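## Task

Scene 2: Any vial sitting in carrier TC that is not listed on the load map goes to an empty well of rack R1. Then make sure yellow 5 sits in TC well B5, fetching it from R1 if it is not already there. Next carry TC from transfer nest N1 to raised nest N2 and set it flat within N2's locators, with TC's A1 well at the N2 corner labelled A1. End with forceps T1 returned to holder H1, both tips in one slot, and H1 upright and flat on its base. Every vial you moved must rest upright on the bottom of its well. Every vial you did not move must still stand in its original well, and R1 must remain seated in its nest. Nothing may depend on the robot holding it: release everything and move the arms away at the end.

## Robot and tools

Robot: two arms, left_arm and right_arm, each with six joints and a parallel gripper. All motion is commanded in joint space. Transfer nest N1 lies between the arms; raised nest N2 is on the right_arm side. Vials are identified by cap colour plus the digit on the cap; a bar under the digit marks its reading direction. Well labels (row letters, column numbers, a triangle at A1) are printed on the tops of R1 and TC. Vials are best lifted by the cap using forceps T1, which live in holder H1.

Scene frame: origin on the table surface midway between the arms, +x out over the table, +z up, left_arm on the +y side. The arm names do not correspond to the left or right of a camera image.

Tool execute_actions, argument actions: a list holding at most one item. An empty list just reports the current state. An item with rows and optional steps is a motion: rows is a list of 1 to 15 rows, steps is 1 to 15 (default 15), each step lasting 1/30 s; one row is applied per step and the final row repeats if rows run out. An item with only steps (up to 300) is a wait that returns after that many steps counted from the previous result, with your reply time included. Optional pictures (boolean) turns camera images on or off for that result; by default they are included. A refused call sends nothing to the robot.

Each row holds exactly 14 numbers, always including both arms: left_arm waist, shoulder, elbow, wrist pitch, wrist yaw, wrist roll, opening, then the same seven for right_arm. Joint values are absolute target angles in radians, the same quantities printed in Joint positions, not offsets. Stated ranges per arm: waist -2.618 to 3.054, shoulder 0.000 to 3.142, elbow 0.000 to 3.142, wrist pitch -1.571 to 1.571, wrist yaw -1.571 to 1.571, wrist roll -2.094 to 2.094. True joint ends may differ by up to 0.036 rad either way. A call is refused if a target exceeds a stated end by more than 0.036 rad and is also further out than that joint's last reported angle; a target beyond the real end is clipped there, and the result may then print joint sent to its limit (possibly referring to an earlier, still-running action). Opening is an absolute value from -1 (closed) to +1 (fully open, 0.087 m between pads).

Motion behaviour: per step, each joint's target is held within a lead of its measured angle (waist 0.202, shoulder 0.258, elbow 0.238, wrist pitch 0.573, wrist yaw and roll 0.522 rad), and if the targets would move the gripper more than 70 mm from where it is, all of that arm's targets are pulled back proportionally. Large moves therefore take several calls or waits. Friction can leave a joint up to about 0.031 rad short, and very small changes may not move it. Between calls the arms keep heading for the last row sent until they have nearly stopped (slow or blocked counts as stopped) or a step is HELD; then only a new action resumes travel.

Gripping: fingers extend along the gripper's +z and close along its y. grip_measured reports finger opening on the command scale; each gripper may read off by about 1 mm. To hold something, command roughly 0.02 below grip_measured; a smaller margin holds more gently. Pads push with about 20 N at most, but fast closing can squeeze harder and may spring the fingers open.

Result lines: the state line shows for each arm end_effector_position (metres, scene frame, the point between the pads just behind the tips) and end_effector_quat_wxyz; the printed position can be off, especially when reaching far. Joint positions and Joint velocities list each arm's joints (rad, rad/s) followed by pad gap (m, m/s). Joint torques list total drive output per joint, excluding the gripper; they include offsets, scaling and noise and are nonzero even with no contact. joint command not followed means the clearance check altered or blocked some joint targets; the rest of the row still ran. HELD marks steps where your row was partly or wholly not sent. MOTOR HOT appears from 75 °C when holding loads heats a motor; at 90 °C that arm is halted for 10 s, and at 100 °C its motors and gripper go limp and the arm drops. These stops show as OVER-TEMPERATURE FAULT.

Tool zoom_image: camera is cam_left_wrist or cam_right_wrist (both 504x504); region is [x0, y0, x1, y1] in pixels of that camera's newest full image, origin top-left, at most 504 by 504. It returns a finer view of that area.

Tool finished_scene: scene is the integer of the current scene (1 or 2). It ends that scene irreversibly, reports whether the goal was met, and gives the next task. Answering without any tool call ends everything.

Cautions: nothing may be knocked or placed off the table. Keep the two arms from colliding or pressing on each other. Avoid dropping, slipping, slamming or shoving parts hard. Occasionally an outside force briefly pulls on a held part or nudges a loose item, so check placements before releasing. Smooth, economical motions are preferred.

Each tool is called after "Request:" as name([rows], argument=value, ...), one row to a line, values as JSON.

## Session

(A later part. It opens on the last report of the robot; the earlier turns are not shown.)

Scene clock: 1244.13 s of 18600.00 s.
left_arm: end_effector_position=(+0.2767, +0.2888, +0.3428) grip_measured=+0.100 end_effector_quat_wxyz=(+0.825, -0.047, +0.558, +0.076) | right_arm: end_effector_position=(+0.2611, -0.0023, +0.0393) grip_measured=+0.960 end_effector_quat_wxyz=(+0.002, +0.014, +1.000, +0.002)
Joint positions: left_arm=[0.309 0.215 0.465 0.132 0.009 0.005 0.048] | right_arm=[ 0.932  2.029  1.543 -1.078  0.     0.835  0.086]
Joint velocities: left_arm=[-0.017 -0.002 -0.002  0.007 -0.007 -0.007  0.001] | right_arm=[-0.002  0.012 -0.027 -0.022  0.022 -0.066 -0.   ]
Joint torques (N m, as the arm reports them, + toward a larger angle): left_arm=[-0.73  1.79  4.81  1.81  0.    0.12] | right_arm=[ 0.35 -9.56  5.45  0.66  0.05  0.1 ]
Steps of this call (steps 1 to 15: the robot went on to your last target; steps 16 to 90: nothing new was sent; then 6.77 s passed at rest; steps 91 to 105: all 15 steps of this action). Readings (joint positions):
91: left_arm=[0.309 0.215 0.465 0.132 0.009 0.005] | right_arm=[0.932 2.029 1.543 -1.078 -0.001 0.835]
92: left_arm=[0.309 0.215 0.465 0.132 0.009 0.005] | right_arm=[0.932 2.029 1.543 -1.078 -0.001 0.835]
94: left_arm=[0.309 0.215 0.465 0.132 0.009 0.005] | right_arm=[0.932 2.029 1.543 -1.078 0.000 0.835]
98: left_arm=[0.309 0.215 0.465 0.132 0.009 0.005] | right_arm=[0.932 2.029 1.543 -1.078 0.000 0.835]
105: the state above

Request:
execute_actions([
  {"rows":[[0.3,0.2,0.44,0.15,0,0,0.1,0.935,2.02,1.565,-1.09,0,0.838,0.927],[0.3,0.2,0.44,0.15,0,0,0.1,0.935,2.02,1.575,-1.098,0,0.838,0.927],[0.3,0.2,0.44,0.15,0,0,0.1,0.935,2.02,1.579,-1.108,0,0.838,0.927],[0.3,0.2,0.44,0.15,0,0,0.1,0.935,2.02,1.582,-1.116,0,0.838,0.927],[0.3,0.2,0.44,0.15,0,0,0.1,0.935,2.02,1.585,-1.121,0,0.838,0.927],[0.3,0.2,0.44,0.15,0,0,0.1,0.935,2.02,1.588,-1.125,0,0.838,0.927],[0.3,0.2,0.44,0.15,0,0,0.1,0.935,2.02,1.591,-1.129,0,0.838,0.927],[0.3,0.2,0.44,0.15,0,0,0.1,0.935,2.02,1.594,-1.132,0,0.838,0.927],[0.3,0.2,0.44,0.15,0,0,0.1,0.935,2.02,1.597,-1.136,0,0.838,0.927],[0.3,0.2,0.44,0.15,0,0,0.1,0.935,2.02,1.600,-1.140,0,0.838,0.927],[0.3,0.2,0.44,0.15,0,0,0.1,0.935,2.02,1.603,-1.143,0,0.838,0.927],[0.3,0.2,0.44,0.15,0,0,0.1,0.935,2.02,1.606,-1.147,0,0.838,0.927],[0.3,0.2,0.44,0.15,0,0,0.1,0.935,2.02,1.609,-1.150,0,0.838,0.927],[0.3,0.2,0.44,0.15,0,0,0.1,0.935,2.02,1.612,-1.152,0,0.838,0.927],[0.3,0.2,0.44,0.15,0,0,0.1,0.935,2.02,1.615,-1.152,0,0.838,0.927]],"steps":15},
])

Scene clock: 1260.93 s of 18600.00 s.
left_arm: end_effector_position=(+0.2767, +0.2888, +0.3428) grip_measured=+0.100 end_effector_quat_wxyz=(+0.825, -0.047, +0.558, +0.076) | right_arm: end_effector_position=(+0.2612, -0.0023, +0.0486) grip_measured=+0.960 end_effector_quat_wxyz=(-0.000, +0.014, +1.000, -0.000)
Joint positions: left_arm=[0.309 0.215 0.465 0.132 0.009 0.005 0.048] | right_arm=[ 0.932  2.029  1.58  -1.123  0.     0.835  0.086]
Joint velocities: left_arm=[ 0.017  0.007 -0.012 -0.022 -0.066  0.022  0.   ] | right_arm=[-0.007  0.012  0.09  -0.081 -0.022  0.037 -0.001]
Joint torques (N m, as the arm reports them, + toward a larger angle): left_arm=[-0.72  1.79  4.81  1.81  0.    0.12] | right_arm=[ 0.33 -9.57  8.05  0.34  0.05  0.1 ]
Steps of this call (steps 1 to 15: the robot went on to your last target; steps 16 to 90: nothing new was sent; then 13.30 s passed at rest; steps 91 to 105: all 15 steps of this action). Readings (joint positions):
91: left_arm=[0.309 0.215 0.465 0.132 0.009 0.005] | right_arm=[0.932 2.029 1.543 -1.079 0.000 0.835]
92: left_arm=[0.309 0.215 0.465 0.132 0.009 0.005] | right_arm=[0.932 2.029 1.543 -1.079 0.000 0.835]
94: left_arm=[0.309 0.215 0.465 0.132 0.009 0.005] | right_arm=[0.932 2.029 1.545 -1.083 0.000 0.835]
98: left_arm=[0.309 0.215 0.465 0.132 0.009 0.005] | right_arm=[0.932 2.029 1.559 -1.099 0.000 0.835]
105: the state above

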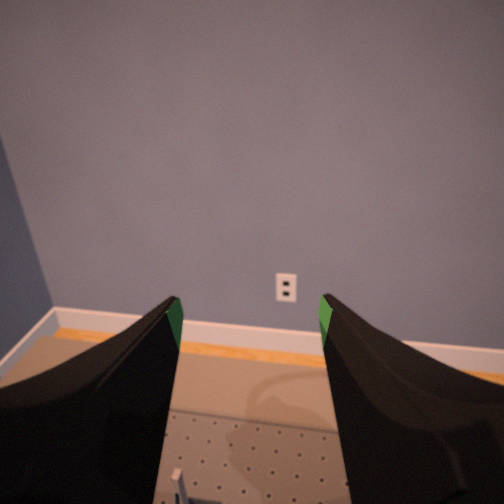

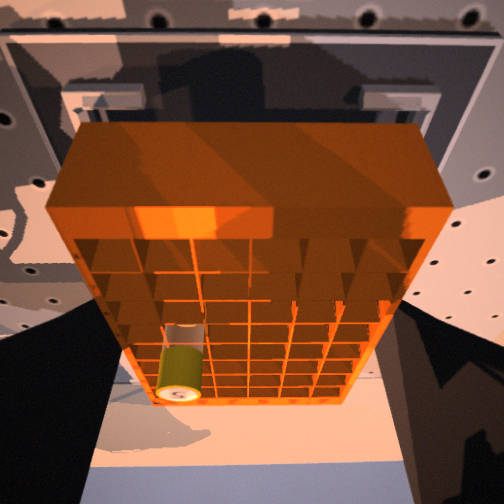

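Request:
execute_actions([
  {"rows":[[0.3,0.2,0.44,0.15,0,0,0.1,0.935,2.003,1.61,-1.16,0,0.838,0.927],[0.3,0.2,0.44,0.15,0,0,0.1,0.935,1.998,1.61,-1.172,0,0.838,0.927],[0.3,0.2,0.44,0.15,0,0,0.1,0.935,1.991,1.61,-1.186,0,0.838,0.927],[0.3,0.2,0.44,0.15,0,0,0.1,0.935,1.982,1.61,-1.20,0,0.838,0.927],[0.3,0.2,0.44,0.15,0,0,0.1,0.935,1.972,1.61,-1.214,0,0.838,0.927],[0.3,0.2,0.44,0.15,0,0,0.1,0.935,1.961,1.61,-1.228,0,0.838,0.927],[0.3,0.2,0.44,0.15,0,0,0.1,0.93,1.95,1.61,-1.241,0,0.83,0.927],[0.3,0.2,0.44,0.15,0,0,0.1,0.92,1.939,1.61,-1.253,0,0.82,0.927],[0.3,0.2,0.44,0.15,0,0,0.1,0.913,1.928,1.61,-1.264,0,0.81,0.927],[0.3,0.2,0.44,0.15,0,0,0.1,0.903,1.917,1.61,-1.273,0,0.797,0.927],[0.3,0.2,0.44,0.15,0,0,0.1,0.89,1.906,1.61,-1.28,0,0.782,0.927],[0.3,0.2,0.44,0.15,0,0,0.1,0.874,1.895,1.61,-1.285,0,0.764,0.927],[0.3,0.2,0.44,0.15,0,0,0.1,0.855,1.885,1.61,-1.288,0,0.743,0.927],[0.3,0.2,0.44,0.15,0,0,0.1,0.833,1.877,1.61,-1.29,0,0.719,0.927],[0.3,0.2,0.44,0.15,0,0,0.1,0.808,1.871,1.61,-1.29,0,0.692,0.927]],"steps":15},
], pictures=false)

Request:
execute_actions([
  {"rows":[[0.3,0.2,0.44,0.15,0,0,0.1,0.78,1.868,1.61,-1.29,0,0.662,0.927],[0.3,0.2,0.44,0.15,0,0,0.1,0.75,1.868,1.61,-1.29,0,0.63,0.927],[0.3,0.2,0.44,0.15,0,0,0.1,0.718,1.868,1.61,-1.29,0,0.598,0.927],[0.3,0.2,0.44,0.15,0,0,0.1,0.686,1.868,1.61,-1.29,0,0.566,0.927],[0.3,0.2,0.44,0.15,0,0,0.1,0.654,1.868,1.61,-1.29,0,0.534,0.927],[0.3,0.2,0.44,0.15,0,0,0.1,0.622,1.868,1.61,-1.29,0,0.502,0.927],[0.3,0.2,0.44,0.15,0,0,0.1,0.59,1.868,1.61,-1.29,0,0.47,0.927],[0.29,0.2,0.44,0.15,0,0,0.1,0.558,1.868,1.61,-1.29,0,0.438,0.927],[0.275,0.2,0.44,0.15,0,0,0.1,0.526,1.868,1.61,-1.29,0,0.406,0.927],[0.255,0.2,0.44,0.15,0,0,0.1,0.494,1.868,1.61,-1.29,0,0.374,0.927],[0.23,0.2,0.44,0.15,0,0,0.1,0.462,1.868,1.61,-1.29,0,0.342,0.927],[0.2,0.2,0.44,0.15,0,0,0.1,0.43,1.868,1.61,-1.29,0,0.31,0.927],[0.165,0.2,0.44,0.15,0,0,0.1,0.398,1.868,1.61,-1.29,0,0.278,0.927],[0.125,0.2,0.44,0.15,0,0,0.1,0.366,1.868,1.61,-1.29,0,0.246,0.927],[0.08,0.2,0.44,0.15,0,0,0.1,0.334,1.868,1.61,-1.29,0,0.214,0.927]],"steps":15},
], pictures=false)

Request:
execute_actions([
  {"rows":[[0.035,0.2,0.44,0.15,0,0,0.1,0.302,1.868,1.61,-1.29,0,0.182,0.927],[-0.01,0.2,0.44,0.15,0,0,0.1,0.27,1.868,1.61,-1.29,0,0.15,0.927],[-0.055,0.2,0.44,0.15,0,0,0.1,0.238,1.868,1.61,-1.29,0,0.118,0.927],[-0.1,0.2,0.44,0.15,0,0,0.1,0.206,1.868,1.61,-1.29,0,0.086,0.927],[-0.145,0.2,0.44,0.15,0,0,0.1,0.174,1.868,1.61,-1.29,0,0.054,0.927],[-0.19,0.2,0.44,0.15,0,0,0.1,0.142,1.868,1.61,-1.29,0,0.022,0.927],[-0.235,0.2,0.44,0.15,0,0,0.1,0.11,1.868,1.61,-1.29,0,-0.01,0.927],[-0.28,0.2,0.44,0.15,0,0,0.1,0.078,1.868,1.61,-1.29,0,-0.042,0.927],[-0.325,0.2,0.44,0.15,0,0,0.1,0.046,1.868,1.61,-1.29,0,-0.074,0.927],[-0.37,0.2,0.44,0.15,0,0,0.1,0.014,1.868,1.61,-1.29,0,-0.106,0.927],[-0.415,0.2,0.44,0.15,0,0,0.1,-0.018,1.868,1.61,-1.29,0,-0.138,0.927],[-0.46,0.2,0.44,0.15,0,0,0.1,-0.05,1.868,1.61,-1.29,0,-0.17,0.927],[-0.505,0.2,0.44,0.15,0,0,0.1,-0.082,1.868,1.61,-1.29,0,-0.202,0.927],[-0.55,0.2,0.44,0.15,0,0,0.1,-0.114,1.868,1.61,-1.29,0,-0.234,0.927],[-0.595,0.2,0.44,0.15,0,0,0.1,-0.146,1.868,1.61,-1.29,0,-0.266,0.927]],"steps":15},
], pictures=false)

Request:
execute_actions([
  {"rows":[[-0.64,0.2,0.44,0.15,0,0,0.1,-0.178,1.868,1.61,-1.29,0,-0.298,0.927],[-0.685,0.2,0.44,0.15,0,0,0.1,-0.21,1.868,1.61,-1.29,0,-0.33,0.927],[-0.73,0.2,0.44,0.15,0,0,0.1,-0.242,1.868,1.61,-1.29,0,-0.362,0.927],[-0.775,0.2,0.44,0.15,0,0,0.1,-0.274,1.868,1.61,-1.29,0,-0.394,0.927],[-0.82,0.2,0.44,0.15,0,0,0.1,-0.306,1.868,1.61,-1.29,0,-0.426,0.927],[-0.865,0.2,0.44,0.15,0,0,0.1,-0.337,1.868,1.61,-1.29,0,-0.457,0.927],[-0.91,0.2,0.44,0.15,0,0,0.1,-0.366,1.868,1.61,-1.29,0,-0.486,0.927],[-0.952,0.2,0.44,0.15,0,0,0.1,-0.392,1.868,1.61,-1.29,0,-0.512,0.927],[-0.99,0.2,0.44,0.15,0,0,0.1,-0.415,1.868,1.61,-1.29,0,-0.535,0.927],[-1.024,0.2,0.44,0.15,0,0,0.1,-0.435,1.868,1.61,-1.29,0,-0.555,0.927],[-1.054,0.2,0.44,0.15,0,0,0.1,-0.452,1.868,1.61,-1.29,0,-0.572,0.927],[-1.079,0.2,0.44,0.15,0,0,0.1,-0.466,1.868,1.61,-1.29,0,-0.586,0.927],[-1.098,0.2,0.44,0.15,0,0,0.1,-0.476,1.868,1.61,-1.29,0,-0.596,0.927],[-1.112,0.2,0.44,0.15,0,0,0.1,-0.483,1.868,1.61,-1.29,0,-0.602,0.927],[-1.12,0.2,0.44,0.15,0,0,0.1,-0.486,1.868,1.61,-1.29,0,-0.605,0.927]],"steps":15},
], pictures=false)

Request:
execute_actions([
  {"steps":20},
])

Scene clock: 1302.90 s of 18600.00 s.
left_arm: end_effector_position=(+0.2767, +0.2888, +0.3428) grip_measured=+0.100 end_effector_quat_wxyz=(+0.825, -0.047, +0.558, +0.076) | right_arm: end_effector_position=(+0.2599, -0.0362, +0.0934) grip_measured=+0.960 end_effector_quat_wxyz=(+0.000, +0.013, +1.000, +0.001)
Joint positions: left_arm=[0.309 0.215 0.465 0.132 0.009 0.005 0.048] | right_arm=[ 0.868  1.905  1.586 -1.25  -0.001  0.77   0.086]
Joint velocities: left_arm=[ 0.037 -0.007  0.002 -0.007 -0.125 -0.007 -0.001] | right_arm=[-0.593 -0.276 -0.002 -0.154 -0.037 -0.476 -0.   ]
Joint torques (N m, as the arm reports them, + toward a larger angle): left_arm=[-0.73  1.8   4.81  1.81  0.    0.12] | right_arm=[-1.65 -9.49  7.69  0.34  0.09  0.02]
Steps of this call (steps 1 to 15: the robot went on to your last target; steps 16 to 90: nothing new was sent; then 38.47 s passed at rest; steps 91 to 105: all 15 steps of this action). Readings (joint positions):
91: left_arm=[0.309 0.215 0.465 0.132 0.009 0.005] | right_arm=[0.932 2.029 1.586 -1.134 0.000 0.835]
92: left_arm=[0.309 0.215 0.465 0.132 0.009 0.005] | right_arm=[0.932 2.029 1.586 -1.136 0.000 0.835]
94: left_arm=[0.309 0.215 0.465 0.132 0.009 0.005] | right_arm=[0.932 2.025 1.586 -1.147 0.000 0.835]
98: left_arm=[0.309 0.215 0.465 0.132 0.009 0.005] | right_arm=[0.932 1.992 1.586 -1.186 0.000 0.834]
105: the state above

Scene clock: 1303.40 s of 18600.00 s.
left_arm: end_effector_position=(+0.2803, +0.2541, +0.3428) grip_measured=+0.100 end_effector_quat_wxyz=(+0.828, -0.006, +0.560, +0.014) | right_arm: end_effector_position=(+0.3383, -0.1818, +0.0993) grip_measured=+0.960 end_effector_quat_wxyz=(+0.002, +0.042, +0.999, +0.001)
Joint positions: left_arm=[0.154 0.215 0.465 0.132 0.003 0.005 0.048] | right_arm=[ 0.395  1.887  1.586 -1.265 -0.     0.354  0.086]
Joint velocities: left_arm=[-1.121  0.022  0.002 -0.007 -0.007  0.037  0.   ] | right_arm=[-0.882  0.012  0.002  0.066 -0.051 -0.842 -0.   ]
Joint torques (N m, as the arm reports them, + toward a larger angle): left_arm=[-0.3   1.75  4.82  1.81  0.06  0.13] | right_arm=[-0.44 -9.41  7.74  0.27  0.02  0.02]
Steps of this call (steps 1 to 15: all 15 steps of this action). Readings (joint positions):
1: left_arm=[0.309 0.215 0.465 0.132 0.009 0.005] | right_arm=[0.844 1.897 1.586 -1.254 -0.002 0.751]
2: left_arm=[0.309 0.215 0.465 0.132 0.009 0.005] | right_arm=[0.817 1.891 1.586 -1.257 -0.002 0.729]
4: left_arm=[0.309 0.215 0.465 0.132 0.009 0.005] | right_arm=[0.755 1.887 1.586 -1.261 -0.002 0.681]
8: left_arm=[0.308 0.215 0.465 0.132 0.009 0.005] | right_arm=[0.619 1.887 1.586 -1.263 -0.002 0.569]
15: the state above

Scene clock: 1303.90 s of 18600.00 s.
left_arm: end_effector_position=(+0.2346, +0.1090, +0.3428) grip_measured=+0.100 end_effector_quat_wxyz=(+0.787, +0.177, +0.531, -0.259) | right_arm: end_effector_position=(+0.3434, -0.3504, +0.0993) grip_measured=+0.960 end_effector_quat_wxyz=(+0.002, +0.043, +0.999, -0.000)
Joint positions: left_arm=[-0.517  0.215  0.465  0.132  0.     0.003  0.048] | right_arm=[-0.085  1.887  1.586 -1.265  0.    -0.124  0.086]
Joint velocities: left_arm=[-1.302 -0.007 -0.002 -0.051 -0.037  0.007 -0.001] | right_arm=[-0.891 -0.012 -0.002 -0.022 -0.037 -0.93   0.   ]
Joint torques (N m, as the arm reports them, + toward a larger angle): left_arm=[0.05 1.79 4.81 1.81 0.09 0.11] | right_arm=[-0.43 -9.44  7.75  0.28 -0.01  0.02]
Steps of this call (steps 1 to 15: all 15 steps of this action). Readings (joint positions):
1: left_arm=[0.113 0.215 0.465 0.132 0.003 0.005] | right_arm=[0.364 1.887 1.586 -1.265 -0.000 0.322]
2: left_arm=[0.069 0.215 0.465 0.132 0.002 0.004] | right_arm=[0.332 1.887 1.586 -1.265 -0.000 0.291]
4: left_arm=[-0.021 0.215 0.465 0.132 0.002 0.004] | right_arm=[0.268 1.887 1.586 -1.265 0.000 0.227]
8: left_arm=[-0.202 0.215 0.465 0.132 0.001 0.004] | right_arm=[0.139 1.887 1.586 -1.265 0.000 0.100]
15: the state above

Scene clock: 1304.40 s of 18600.00 s.
left_arm: end_effector_position=(+0.1291, +0.0301, +0.3428) grip_measured=+0.100 end_effector_quat_wxyz=(+0.681, +0.321, +0.459, -0.472) | right_arm: end_effector_position=(+0.2880, -0.4779, +0.0994) grip_measured=+0.960 end_effector_quat_wxyz=(+0.000, +0.033, +0.999, -0.000)
Joint positions: left_arm=[-1.093  0.215  0.465  0.132  0.001  0.003  0.048] | right_arm=[-0.477  1.887  1.586 -1.268  0.    -0.535  0.086]
Joint velocities: left_arm=[-0.437 -0.007  0.002  0.007 -0.051  0.051  0.   ] | right_arm=[-0.208  0.002  0.002 -0.007  0.081 -0.374  0.   ]
Joint torques (N m, as the arm reports them, + toward a larger angle): left_arm=[-0.1   1.79  4.82  1.81  0.1   0.14] | right_arm=[ 0.45 -9.44  7.79  0.33 -0.06  0.01]
Steps of this call (steps 1 to 15: all 15 steps of this action). Readings (joint positions):
1: left_arm=[-0.562 0.215 0.465 0.132 0.000 0.003] | right_arm=[-0.117 1.887 1.586 -1.265 0.000 -0.156]
2: left_arm=[-0.607 0.215 0.465 0.132 0.000 0.003] | right_arm=[-0.149 1.887 1.586 -1.265 0.000 -0.188]
4: left_arm=[-0.697 0.215 0.465 0.132 0.000 0.003] | right_arm=[-0.212 1.887 1.586 -1.265 0.000 -0.252]
8: left_arm=[-0.876 0.215 0.465 0.132 0.000 0.003] | right_arm=[-0.339 1.887 1.586 -1.265 0.000 -0.377]
15: the state above

Scene clock: 1305.07 s of 18600.00 s.
left_arm: end_effector_position=(+0.1252, +0.0286, +0.3428) grip_measured=+0.100 end_effector_quat_wxyz=(+0.676, +0.325, +0.456, -0.479) | right_arm: end_effector_position=(+0.2858, -0.4817, +0.0995) grip_measured=+0.960 end_effector_quat_wxyz=(-0.001, +0.007, +1.000, +0.000)
Joint positions: left_arm=[-1.111  0.215  0.465  0.132  0.001  0.003  0.048] | right_arm=[-0.484  1.887  1.586 -1.271  0.001 -0.595  0.086]
Joint velocities: left_arm=[-0.007 -0.002  0.002 -0.081 -0.051  0.051 -0.001] | right_arm=[-0.002  0.017  0.002  0.022 -0.007 -0.037  0.   ]
Joint torques (N m, as the arm reports them, + toward a larger angle): left_arm=[-0.71  1.8   4.81  1.81  0.08  0.13] | right_arm=[-0.09 -9.41  7.76  0.33 -0.06  0.01]
Steps of this call (steps 1 to 20: the robot went on to your last target). Readings (joint positions):
1: left_arm=[-1.103 0.215 0.465 0.132 0.001 0.003] | right_arm=[-0.482 1.887 1.586 -1.269 0.001 -0.547]
2: left_arm=[-1.109 0.215 0.465 0.132 0.001 0.003] | right_arm=[-0.484 1.887 1.586 -1.269 0.001 -0.557]
4: left_arm=[-1.111 0.215 0.465 0.132 0.001 0.003] | right_arm=[-0.484 1.887 1.586 -1.270 0.001 -0.571]
8: left_arm=[-1.111 0.215 0.465 0.132 0.001 0.003] | right_arm=[-0.484 1.887 1.586 -1.271 0.001 -0.586]
20: the state above

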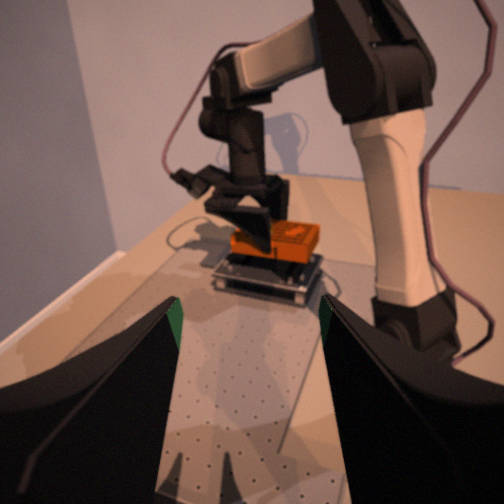

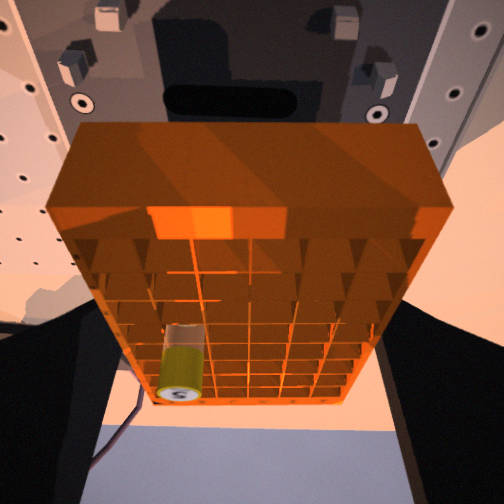

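Request:
execute_actions([
  {"rows":[[-1.12,0.2,0.44,0.15,0,0,0.1,-0.47,1.885,1.57,-1.25,0,-0.585,0.927],[-1.12,0.2,0.44,0.15,0,0,0.1,-0.466,1.89,1.563,-1.235,0,-0.58,0.927],[-1.12,0.2,0.44,0.15,0,0,0.1,-0.463,1.893,1.558,-1.225,0,-0.575,0.927],[-1.12,0.2,0.44,0.15,0,0,0.1,-0.46,1.896,1.553,-1.217,0,-0.57,0.927],[-1.12,0.2,0.44,0.15,0,0,0.1,-0.457,1.899,1.548,-1.21,0,-0.565,0.927],[-1.12,0.2,0.44,0.15,0,0,0.1,-0.454,1.90,1.543,-1.203,0,-0.565,0.927],[-1.12,0.2,0.44,0.15,0,0,0.1,-0.453,1.90,1.538,-1.197,0,-0.565,0.927],[-1.12,0.2,0.44,0.15,0,0,0.1,-0.453,1.90,1.533,-1.191,0,-0.565,0.927],[-1.12,0.2,0.44,0.15,0,0,0.1,-0.453,1.90,1.528,-1.186,0,-0.565,0.927],[-1.12,0.2,0.44,0.15,0,0,0.1,-0.453,1.90,1.523,-1.182,0,-0.565,0.927],[-1.12,0.2,0.44,0.15,0,0,0.1,-0.453,1.90,1.519,-1.181,0,-0.565,0.927],[-1.12,0.2,0.44,0.15,0,0,0.1,-0.453,1.90,1.515,-1.181,0,-0.565,0.927],[-1.12,0.2,0.44,0.15,0,0,0.1,-0.453,1.90,1.512,-1.181,0,-0.565,0.927],[-1.12,0.2,0.44,0.15,0,0,0.1,-0.453,1.90,1.511,-1.181,0,-0.565,0.927]],"steps":15},
], pictures=false)

Request:
execute_actions([
  {"steps":12},
])

Request:
zoom_image(camera="cam_left_wrist", region=[205, 200, 335, 330])

Scene clock: 1326.10 s of 18600.00 s.
left_arm: end_effector_position=(+0.1252, +0.0286, +0.3428) grip_measured=+0.100 end_effector_quat_wxyz=(+0.676, +0.325, +0.456, -0.479) | right_arm: end_effector_position=(+0.2893, -0.4753, +0.0795) grip_measured=+0.960 end_effector_quat_wxyz=(-0.005, +0.006, +1.000, +0.003)
Joint positions: left_arm=[-1.111  0.215  0.465  0.132  0.001  0.003  0.048] | right_arm=[-0.463  1.902  1.524 -1.205  0.001 -0.576  0.086]
Joint velocities: left_arm=[ 0.007  0.002 -0.002 -0.007 -0.007 -0.037 -0.002] | right_arm=[ 0.012 -0.002 -0.051  0.007  0.037  0.037 -0.   ]
Joint torques (N m, as the arm reports them, + toward a larger angle): left_arm=[-0.7   1.79  4.81  1.81  0.08  0.13] | right_arm=[ 0.85 -8.17  4.93  0.77 -0.06  0.15]
Steps of this call (steps 1 to 15: the robot went on to your last target; steps 16 to 90: nothing new was sent; then 17.53 s passed at rest; steps 91 to 105: all 15 steps of this action). Readings (joint positions):
91: left_arm=[-1.111 0.215 0.465 0.132 0.001 0.003] | right_arm=[-0.484 1.887 1.586 -1.271 0.001 -0.595]
92: left_arm=[-1.111 0.215 0.465 0.132 0.001 0.003] | right_arm=[-0.483 1.887 1.584 -1.268 0.001 -0.594]
94: left_arm=[-1.111 0.215 0.465 0.132 0.001 0.003] | right_arm=[-0.480 1.887 1.576 -1.256 0.001 -0.590]
98: left_arm=[-1.111 0.215 0.465 0.132 0.001 0.003] | right_arm=[-0.467 1.896 1.554 -1.231 0.001 -0.581]
105: the state above

Scene clock: 1326.50 s of 18600.00 s.
left_arm: end_effector_position=(+0.1252, +0.0286, +0.3428) grip_measured=+0.100 end_effector_quat_wxyz=(+0.676, +0.325, +0.456, -0.479) | right_arm: end_effector_position=(+0.2907, -0.4762, +0.0790) grip_measured=+0.960 end_effector_quat_wxyz=(-0.002, +0.007, +1.000, +0.001)
Joint positions: left_arm=[-1.111  0.215  0.465  0.132  0.001  0.003  0.048] | right_arm=[-0.463  1.902  1.523 -1.197  0.001 -0.574  0.086]
Joint velocities: left_arm=[ 0.012 -0.007 -0.007  0.022 -0.066 -0.007 -0.   ] | right_arm=[ 0.007  0.007 -0.012 -0.066 -0.037 -0.066  0.001]
Joint torques (N m, as the arm reports them, + toward a larger angle): left_arm=[-0.7   1.8   4.82  1.81  0.08  0.13] | right_arm=[ 0.85 -8.17  4.83  0.75 -0.06  0.15]
Steps of this call (steps 1 to 12: the robot went on to your last target). Readings (joint positions):
1: left_arm=[-1.111 0.215 0.465 0.132 0.001 0.003] | right_arm=[-0.463 1.902 1.523 -1.204 0.001 -0.576]
2: left_arm=[-1.111 0.215 0.465 0.132 0.001 0.003] | right_arm=[-0.463 1.902 1.523 -1.203 0.001 -0.575]
4: left_arm=[-1.111 0.215 0.465 0.132 0.001 0.003] | right_arm=[-0.463 1.902 1.523 -1.200 0.001 -0.575]
8: left_arm=[-1.111 0.215 0.465 0.132 0.001 0.003] | right_arm=[-0.463 1.902 1.523 -1.198 0.001 -0.574]
12: the state above

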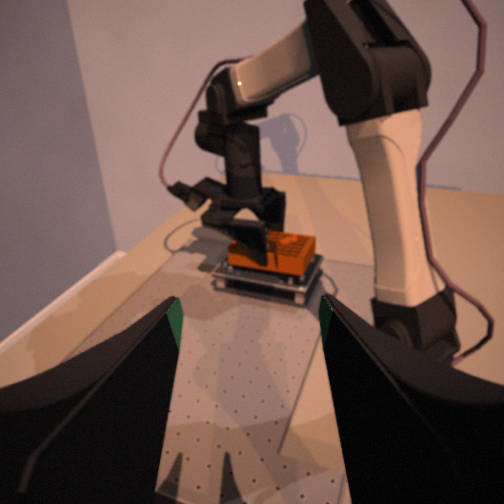

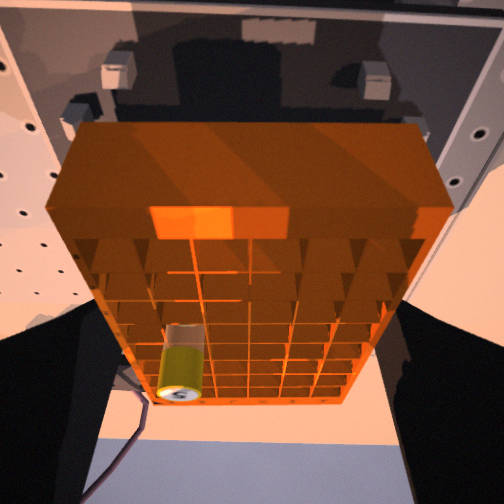

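Region (205, 200, 335, 330) of cam_left_wrist's 504x504 image, scaled by 3.877, with more detail than that image has.

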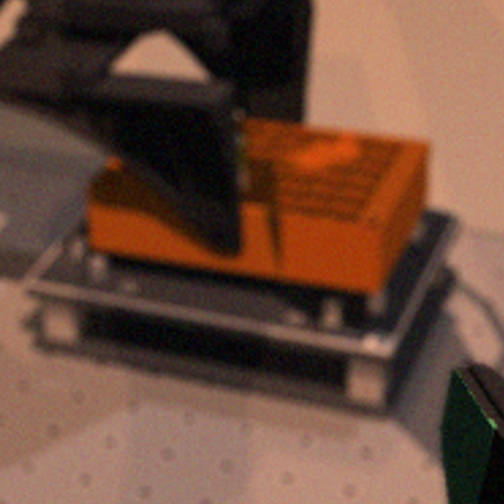

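Request:
zoom_image(camera="cam_right_wrist", region=[40, 30, 160, 150])

Request:
zoom_image(camera="cam_right_wrist", region=[335, 30, 455, 150])

Request:
zoom_image(camera="cam_left_wrist", region=[210, 235, 330, 300])

Region (40, 30, 160, 150) of cam_right_wrist's 504x504 image, scaled by 4.200, with more detail than that image has.

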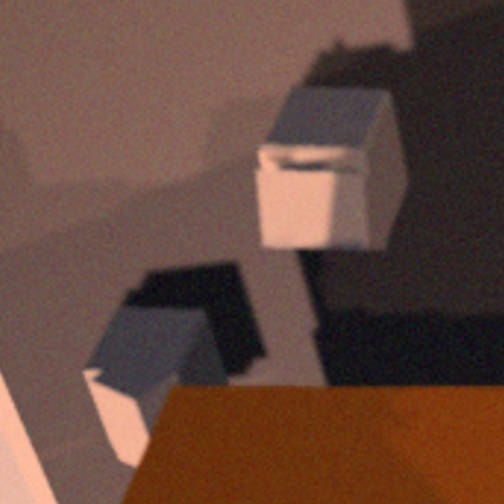

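Region (335, 30, 455, 150) of cam_right_wrist's 504x504 image, scaled by 4.200, with more detail than that image has.

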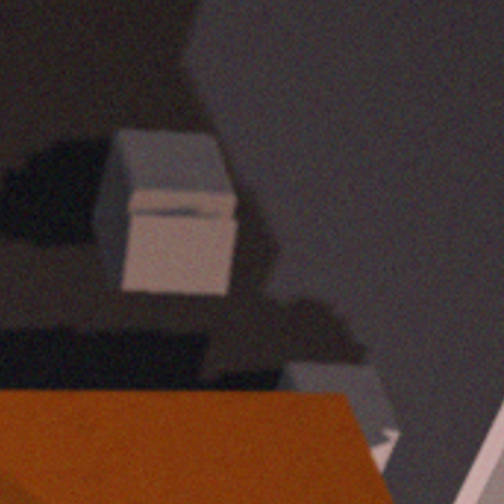

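Region (210, 235, 330, 300) of cam_left_wrist's 504x504 image, scaled by 4.200, with more detail than that image has; it fills the top 273 rows of this view, and the rest is white.

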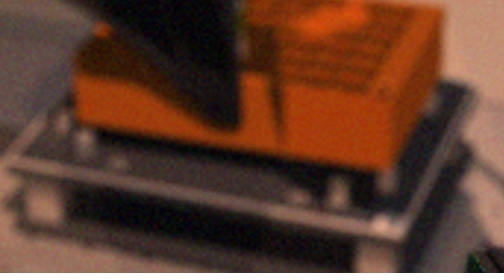

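Request:
execute_actions([
  {"rows":[[-1.12,0.2,0.44,0.15,0,0,0.1,-0.449,1.905,1.55,-1.181,0,-0.555,0.927],[-1.12,0.2,0.44,0.15,0,0,0.1,-0.446,1.908,1.557,-1.181,0,-0.545,0.927],[-1.12,0.2,0.44,0.15,0,0,0.1,-0.443,1.911,1.561,-1.181,0,-0.535,0.927],[-1.12,0.2,0.44,0.15,0,0,0.1,-0.441,1.914,1.564,-1.179,0,-0.527,0.927],[-1.12,0.2,0.44,0.15,0,0,0.1,-0.441,1.917,1.564,-1.177,0,-0.523,0.927],[-1.12,0.2,0.44,0.15,0,0,0.1,-0.441,1.918,1.564,-1.177,0,-0.523,0.927]],"steps":15},
], pictures=false)

Request:
execute_actions([
  {"steps":8},
])

Request:
zoom_image(camera="cam_right_wrist", region=[40, 30, 160, 150])

Request:
zoom_image(camera="cam_right_wrist", region=[335, 30, 455, 150])

Request:
zoom_image(camera="cam_left_wrist", region=[210, 235, 330, 300])

Scene clock: 1359.97 s of 18600.00 s.
left_arm: end_effector_position=(+0.1252, +0.0286, +0.3428) grip_measured=+0.100 end_effector_quat_wxyz=(+0.676, +0.325, +0.456, -0.479) | right_arm: end_effector_position=(+0.2964, -0.4738, +0.0763) grip_measured=+0.960 end_effector_quat_wxyz=(-0.002, +0.021, +1.000, +0.001)
Joint positions: left_arm=[-1.111  0.215  0.465  0.132  0.001  0.003  0.048] | right_arm=[-0.452  1.918  1.535 -1.192  0.001 -0.534  0.086]
Joint velocities: left_arm=[-0.007 -0.007 -0.002 -0.051 -0.081 -0.022  0.001] | right_arm=[-0.012 -0.012 -0.007  0.037 -0.007  0.066  0.001]
Joint torques (N m, as the arm reports them, + toward a larger angle): left_arm=[-0.7   1.8   4.81  1.81  0.08  0.13] | right_arm=[ 0.89 -8.21  8.16  0.75 -0.04  0.17]
Steps of this call (steps 1 to 15: the robot went on to your last target; steps 16 to 90: nothing new was sent; then 29.97 s passed at rest; steps 91 to 105: all 15 steps of this action). Readings (joint positions):
91: left_arm=[-1.111 0.215 0.465 0.132 0.001 0.003] | right_arm=[-0.463 1.902 1.523 -1.197 0.001 -0.573]
92: left_arm=[-1.111 0.215 0.465 0.132 0.001 0.003] | right_arm=[-0.463 1.902 1.523 -1.197 0.001 -0.570]
94: left_arm=[-1.111 0.215 0.465 0.132 0.001 0.003] | right_arm=[-0.461 1.905 1.527 -1.197 0.001 -0.559]
98: left_arm=[-1.111 0.215 0.465 0.132 0.001 0.003] | right_arm=[-0.453 1.916 1.535 -1.192 0.001 -0.543]
105: the state above

Scene clock: 1360.23 s of 18600.00 s.
left_arm: end_effector_position=(+0.1252, +0.0286, +0.3428) grip_measured=+0.100 end_effector_quat_wxyz=(+0.676, +0.325, +0.456, -0.479) | right_arm: end_effector_position=(+0.2964, -0.4738, +0.0763) grip_measured=+0.960 end_effector_quat_wxyz=(-0.002, +0.022, +1.000, +0.001)
Joint positions: left_arm=[-1.111  0.215  0.465  0.132  0.001  0.003  0.048] | right_arm=[-0.452  1.918  1.535 -1.192  0.001 -0.533  0.086]
Joint velocities: left_arm=[-0.007  0.002  0.007  0.022 -0.022 -0.007 -0.001] | right_arm=[-0.007 -0.012  0.002 -0.022  0.037  0.037 -0.001]
Joint torques (N m, as the arm reports them, + toward a larger angle): left_arm=[-0.71  1.8   4.81  1.81  0.08  0.13] | right_arm=[ 0.9  -8.25  8.16  0.75 -0.06  0.15]
Steps of this call (steps 1 to 8: the robot went on to your last target). Readings (joint positions):
1: left_arm=[-1.111 0.215 0.465 0.132 0.001 0.003] | right_arm=[-0.452 1.918 1.535 -1.192 0.001 -0.534]
2: left_arm=[-1.111 0.215 0.465 0.132 0.001 0.003] | right_arm=[-0.452 1.918 1.535 -1.192 0.001 -0.534]
4: left_arm=[-1.111 0.215 0.465 0.132 0.001 0.003] | right_arm=[-0.452 1.918 1.535 -1.192 0.001 -0.533]
8: the state above

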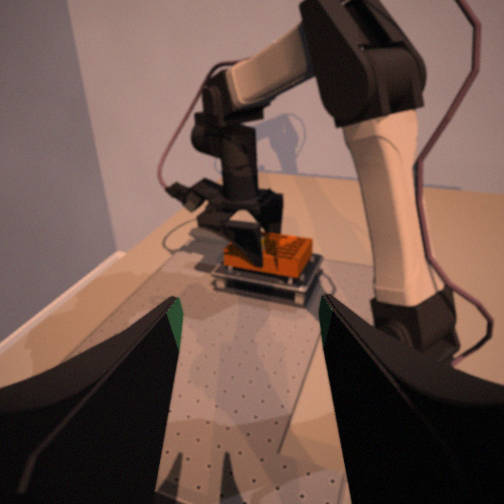

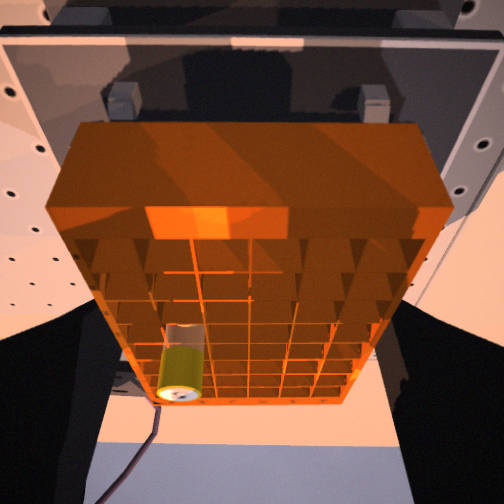

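Region (40, 30, 160, 150) of cam_right_wrist's 504x504 image, scaled by 4.200, with more detail than that image has.

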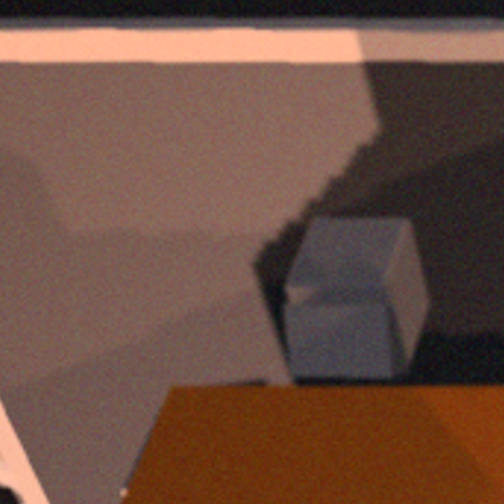

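Region (335, 30, 455, 150) of cam_right_wrist's 504x504 image, scaled by 4.200, with more detail than that image has.

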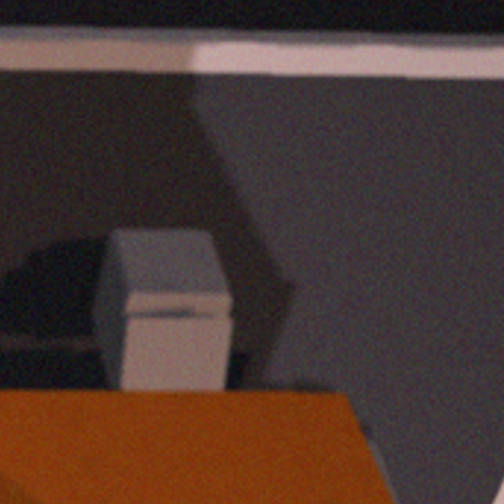

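Region (210, 235, 330, 300) of cam_left_wrist's 504x504 image, scaled by 4.200, with more detail than that image has; it fills the top 273 rows of this view, and the rest is white.

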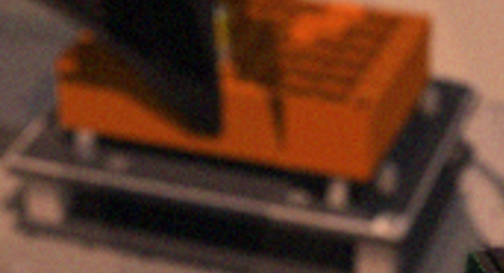

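Request:
execute_actions([
  {"rows":[[-1.12,0.2,0.44,0.15,0,0,0.1,-0.445,1.918,1.52,-1.177,0,-0.523,0.927],[-1.12,0.2,0.44,0.15,0,0,0.1,-0.445,1.918,1.513,-1.174,0,-0.523,0.927],[-1.12,0.2,0.44,0.15,0,0,0.1,-0.445,1.918,1.511,-1.169,0,-0.523,0.927]],"steps":15},
])

Request:
zoom_image(camera="cam_right_wrist", region=[40, 50, 160, 170])

Request:
zoom_image(camera="cam_right_wrist", region=[335, 50, 455, 170])

Request:
zoom_image(camera="cam_left_wrist", region=[210, 235, 330, 300])

Scene clock: 1371.63 s of 18600.00 s.
left_arm: end_effector_position=(+0.1252, +0.0286, +0.3428) grip_measured=+0.100 end_effector_quat_wxyz=(+0.676, +0.325, +0.456, -0.479) | right_arm: end_effector_position=(+0.2963, -0.4736, +0.0739) grip_measured=+0.960 end_effector_quat_wxyz=(-0.002, +0.022, +1.000, +0.001)
Joint positions: left_arm=[-1.111  0.215  0.465  0.132  0.001  0.003  0.048] | right_arm=[-0.452  1.918  1.525 -1.181  0.    -0.532  0.086]
Joint velocities: left_arm=[-0.027  0.046 -0.002  0.007 -0.051 -0.051  0.   ] | right_arm=[ 0.002 -0.007 -0.007 -0.007 -0.051  0.022 -0.   ]
Joint torques (N m, as the arm reports them, + toward a larger angle): left_arm=[-0.7   1.79  4.82  1.81  0.08  0.14] | right_arm=[ 0.59 -8.21  4.65  0.71 -0.05  0.15]
Steps of this call (steps 1 to 15: the robot went on to your last target; steps 16 to 90: nothing new was sent; then 7.90 s passed at rest; steps 91 to 105: all 15 steps of this action). Readings (joint positions):
91: left_arm=[-1.111 0.215 0.465 0.132 0.001 0.003] | right_arm=[-0.452 1.918 1.535 -1.192 0.001 -0.532]
92: left_arm=[-1.111 0.215 0.465 0.132 0.001 0.003] | right_arm=[-0.452 1.918 1.535 -1.192 0.001 -0.532]
94: left_arm=[-1.111 0.215 0.465 0.132 0.001 0.003] | right_arm=[-0.452 1.918 1.530 -1.188 0.001 -0.532]
98: left_arm=[-1.111 0.215 0.465 0.132 0.001 0.003] | right_arm=[-0.452 1.918 1.525 -1.181 0.000 -0.532]
105: the state above

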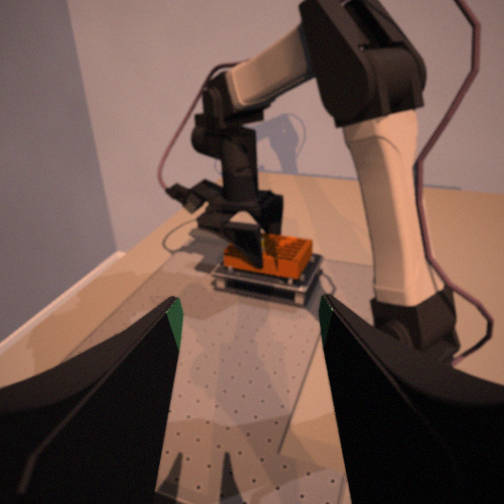

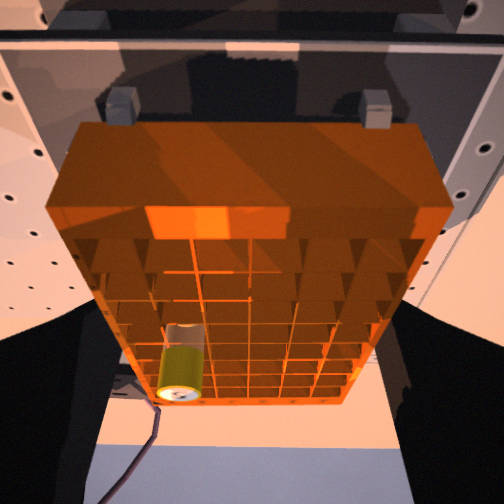

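Region (40, 50, 160, 170) of cam_right_wrist's 504x504 image, scaled by 4.200, with more detail than that image has.

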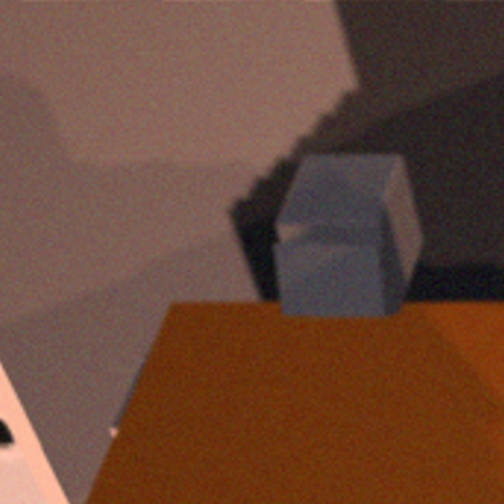

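Region (335, 50, 455, 170) of cam_right_wrist's 504x504 image, scaled by 4.200, with more detail than that image has.

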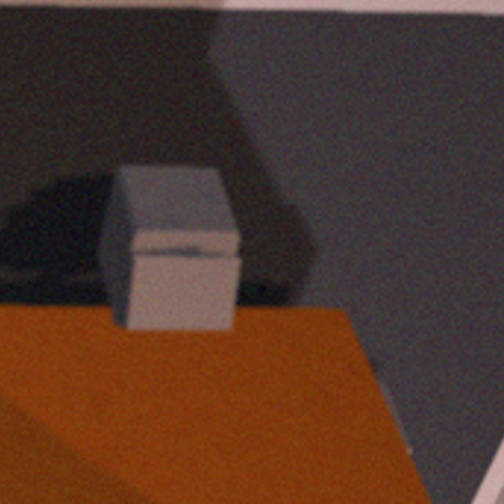

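Region (210, 235, 330, 300) of cam_left_wrist's 504x504 image, scaled by 4.200, with more detail than that image has; it fills the top 273 rows of this view, and the rest is white.

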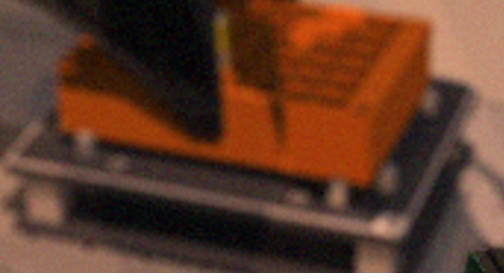

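Request:
execute_actions([
  {"rows":[[-1.12,0.2,0.44,0.15,0,0,0.1,-0.445,1.918,1.503,-1.163,0,-0.523,0.927],[-1.12,0.2,0.44,0.15,0,0,0.1,-0.445,1.918,1.501,-1.157,0,-0.523,0.927],[-1.12,0.2,0.44,0.15,0,0,0.1,-0.445,1.918,1.499,-1.153,0,-0.523,0.927],[-1.12,0.2,0.44,0.15,0,0,0.1,-0.445,1.918,1.497,-1.150,0,-0.523,0.927],[-1.12,0.2,0.44,0.15,0,0,0.1,-0.445,1.918,1.495,-1.147,0,-0.523,0.927],[-1.12,0.2,0.44,0.15,0,0,0.1,-0.445,1.918,1.493,-1.145,0,-0.523,0.927],[-1.12,0.2,0.44,0.15,0,0,0.1,-0.445,1.918,1.491,-1.143,0,-0.523,0.927],[-1.12,0.2,0.44,0.15,0,0,0.1,-0.445,1.918,1.489,-1.143,0,-0.523,0.927]],"steps":15},
])

Request:
zoom_image(camera="cam_right_wrist", region=[40, 50, 160, 170])

Request:
zoom_image(camera="cam_right_wrist", region=[335, 50, 455, 170])

Request:
zoom_image(camera="cam_left_wrist", region=[210, 235, 330, 300])

Scene clock: 1389.87 s of 18600.00 s.
left_arm: end_effector_position=(+0.1252, +0.0286, +0.3428) grip_measured=+0.100 end_effector_quat_wxyz=(+0.676, +0.325, +0.456, -0.479) | right_arm: end_effector_position=(+0.2960, -0.4739, +0.0694) grip_measured=+0.960 end_effector_quat_wxyz=(-0.001, +0.021, +1.000, -0.000)
Joint positions: left_arm=[-1.111  0.215  0.465  0.132  0.001  0.003  0.048] | right_arm=[-0.452  1.918  1.507 -1.161  0.002 -0.535  0.086]
Joint velocities: left_arm=[ 0.017  0.012 -0.002 -0.007 -0.022  0.051  0.   ] | right_arm=[-0.002 -0.002  0.002 -0.037  0.007 -0.051 -0.   ]
Joint torques (N m, as the arm reports them, + toward a larger angle): left_arm=[-0.71  1.79  4.81  1.81  0.08  0.13] | right_arm=[ 0.58 -8.2   4.31  0.8  -0.07  0.17]
Steps of this call (steps 1 to 15: the robot went on to your last target; steps 16 to 90: nothing new was sent; then 14.73 s passed at rest; steps 91 to 105: all 15 steps of this action). Readings (joint positions):
91: left_arm=[-1.111 0.215 0.465 0.132 0.001 0.003] | right_arm=[-0.452 1.918 1.525 -1.181 0.000 -0.532]
92: left_arm=[-1.111 0.215 0.465 0.132 0.001 0.003] | right_arm=[-0.452 1.918 1.523 -1.179 0.000 -0.532]
94: left_arm=[-1.111 0.215 0.465 0.132 0.001 0.003] | right_arm=[-0.452 1.918 1.519 -1.173 0.001 -0.533]
98: left_arm=[-1.111 0.215 0.465 0.132 0.001 0.003] | right_arm=[-0.452 1.918 1.509 -1.163 0.002 -0.535]
105: the state above

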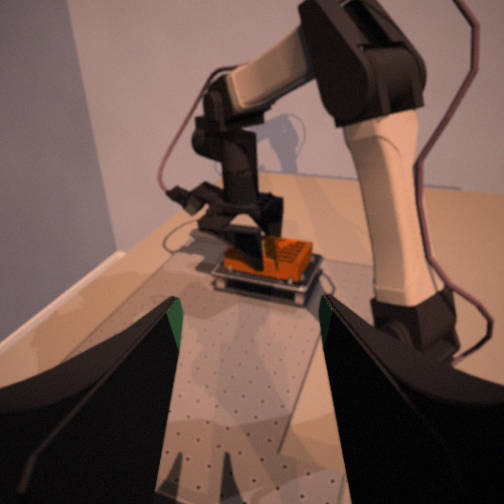

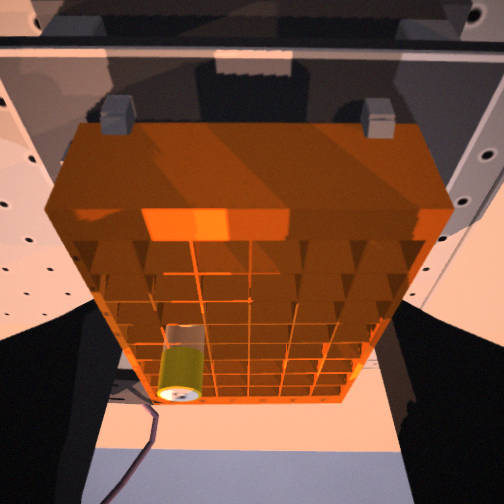

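Region (40, 50, 160, 170) of cam_right_wrist's 504x504 image, scaled by 4.200, with more detail than that image has.

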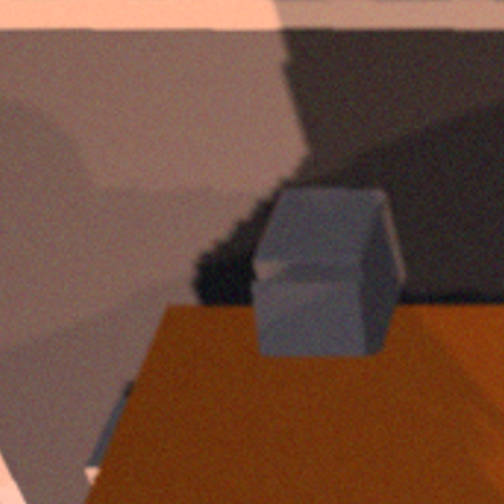

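Region (335, 50, 455, 170) of cam_right_wrist's 504x504 image, scaled by 4.200, with more detail than that image has.

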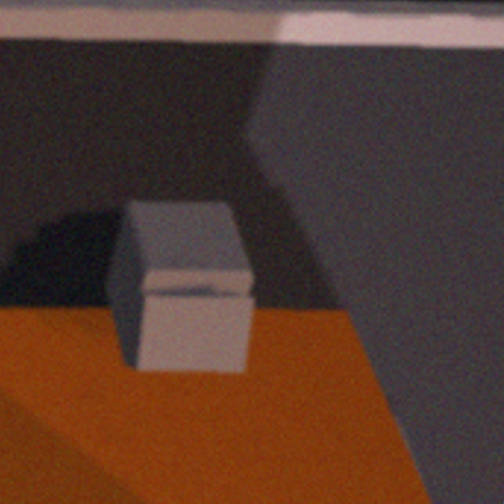

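Region (210, 235, 330, 300) of cam_left_wrist's 504x504 image, scaled by 4.200, with more detail than that image has; it fills the top 273 rows of this view, and the rest is white.

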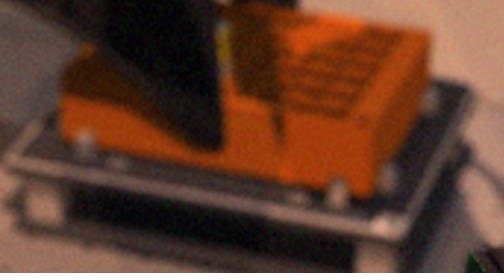

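Request:
execute_actions([
  {"rows":[[-1.12,0.2,0.44,0.15,0,0,0.1,-0.45,1.918,1.495,-1.15,0,-0.54,0.927],[-1.12,0.2,0.44,0.15,0,0,0.1,-0.45,1.918,1.495,-1.15,0,-0.55,0.927],[-1.12,0.2,0.44,0.15,0,0,0.1,-0.45,1.918,1.495,-1.15,0,-0.55,0.927],[-1.12,0.2,0.44,0.15,0,0,0.1,-0.45,1.918,1.495,-1.15,0,-0.55,0.927],[-1.12,0.2,0.44,0.15,0,0,0.1,-0.45,1.918,1.486,-1.143,0,-0.55,0.927],[-1.12,0.2,0.44,0.15,0,0,0.1,-0.45,1.918,1.484,-1.139,0,-0.55,0.927],[-1.12,0.2,0.44,0.15,0,0,0.1,-0.45,1.918,1.483,-1.138,0,-0.55,0.927]],"steps":15},
])

Request:
zoom_image(camera="cam_right_wrist", region=[40, 50, 160, 170])

Request:
zoom_image(camera="cam_right_wrist", region=[335, 50, 455, 170])

Scene clock: 1399.43 s of 18600.00 s.
left_arm: end_effector_position=(+0.1252, +0.0286, +0.3428) grip_measured=+0.100 end_effector_quat_wxyz=(+0.676, +0.325, +0.456, -0.479) | right_arm: end_effector_position=(+0.2960, -0.4740, +0.0694) grip_measured=+0.960 end_effector_quat_wxyz=(-0.001, +0.019, +1.000, -0.000)
Joint positions: left_arm=[-1.111  0.215  0.465  0.132  0.001  0.003  0.048] | right_arm=[-0.452  1.918  1.507 -1.161  0.002 -0.538  0.086]
Joint velocities: left_arm=[ 0.007 -0.012 -0.007  0.022 -0.022 -0.007  0.   ] | right_arm=[-0.007 -0.007 -0.007 -0.022  0.081 -0.022 -0.   ]
Joint torques (N m, as the arm reports them, + toward a larger angle): left_arm=[-0.71  1.81  4.82  1.81  0.08  0.13] | right_arm=[ 0.21 -8.19  3.83  0.86 -0.07 -0.02]
Steps of this call (steps 1 to 15: the robot went on to your last target; steps 16 to 90: nothing new was sent; then 6.07 s passed at rest; steps 91 to 105: all 15 steps of this action). Readings (joint positions):
91: left_arm=[-1.111 0.215 0.465 0.132 0.001 0.003] | right_arm=[-0.452 1.918 1.507 -1.161 0.002 -0.536]
92: left_arm=[-1.111 0.215 0.465 0.132 0.001 0.003] | right_arm=[-0.452 1.918 1.507 -1.161 0.002 -0.536]
94: left_arm=[-1.111 0.215 0.465 0.132 0.001 0.003] | right_arm=[-0.452 1.918 1.507 -1.161 0.002 -0.537]
98: left_arm=[-1.111 0.215 0.465 0.132 0.001 0.003] | right_arm=[-0.452 1.918 1.507 -1.161 0.002 -0.537]
105: the state above

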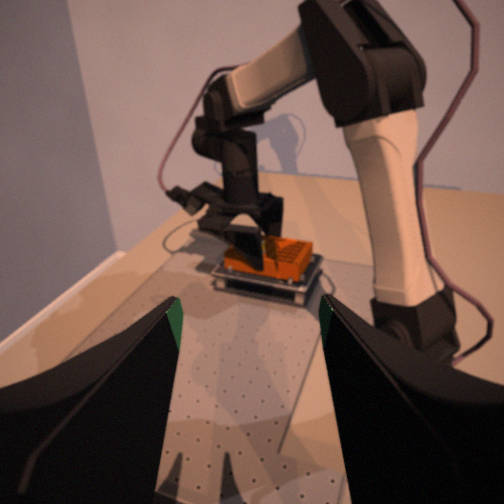

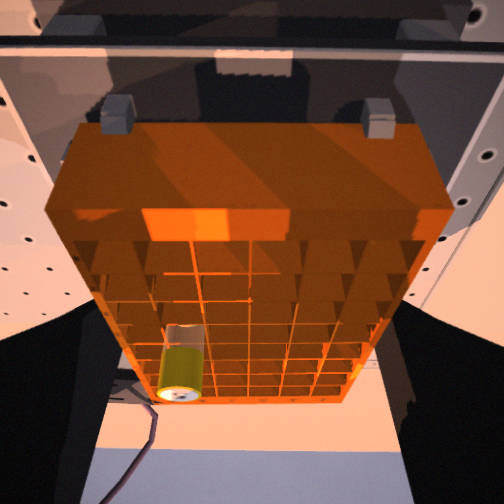

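Region (40, 50, 160, 170) of cam_right_wrist's 504x504 image, scaled by 4.200, with more detail than that image has.

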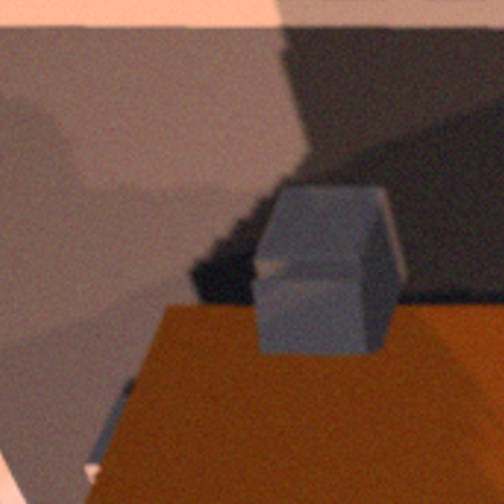

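Region (335, 50, 455, 170) of cam_right_wrist's 504x504 image, scaled by 4.200, with more detail than that image has.

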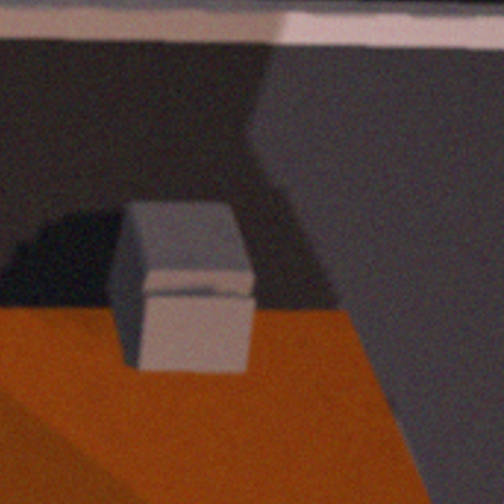

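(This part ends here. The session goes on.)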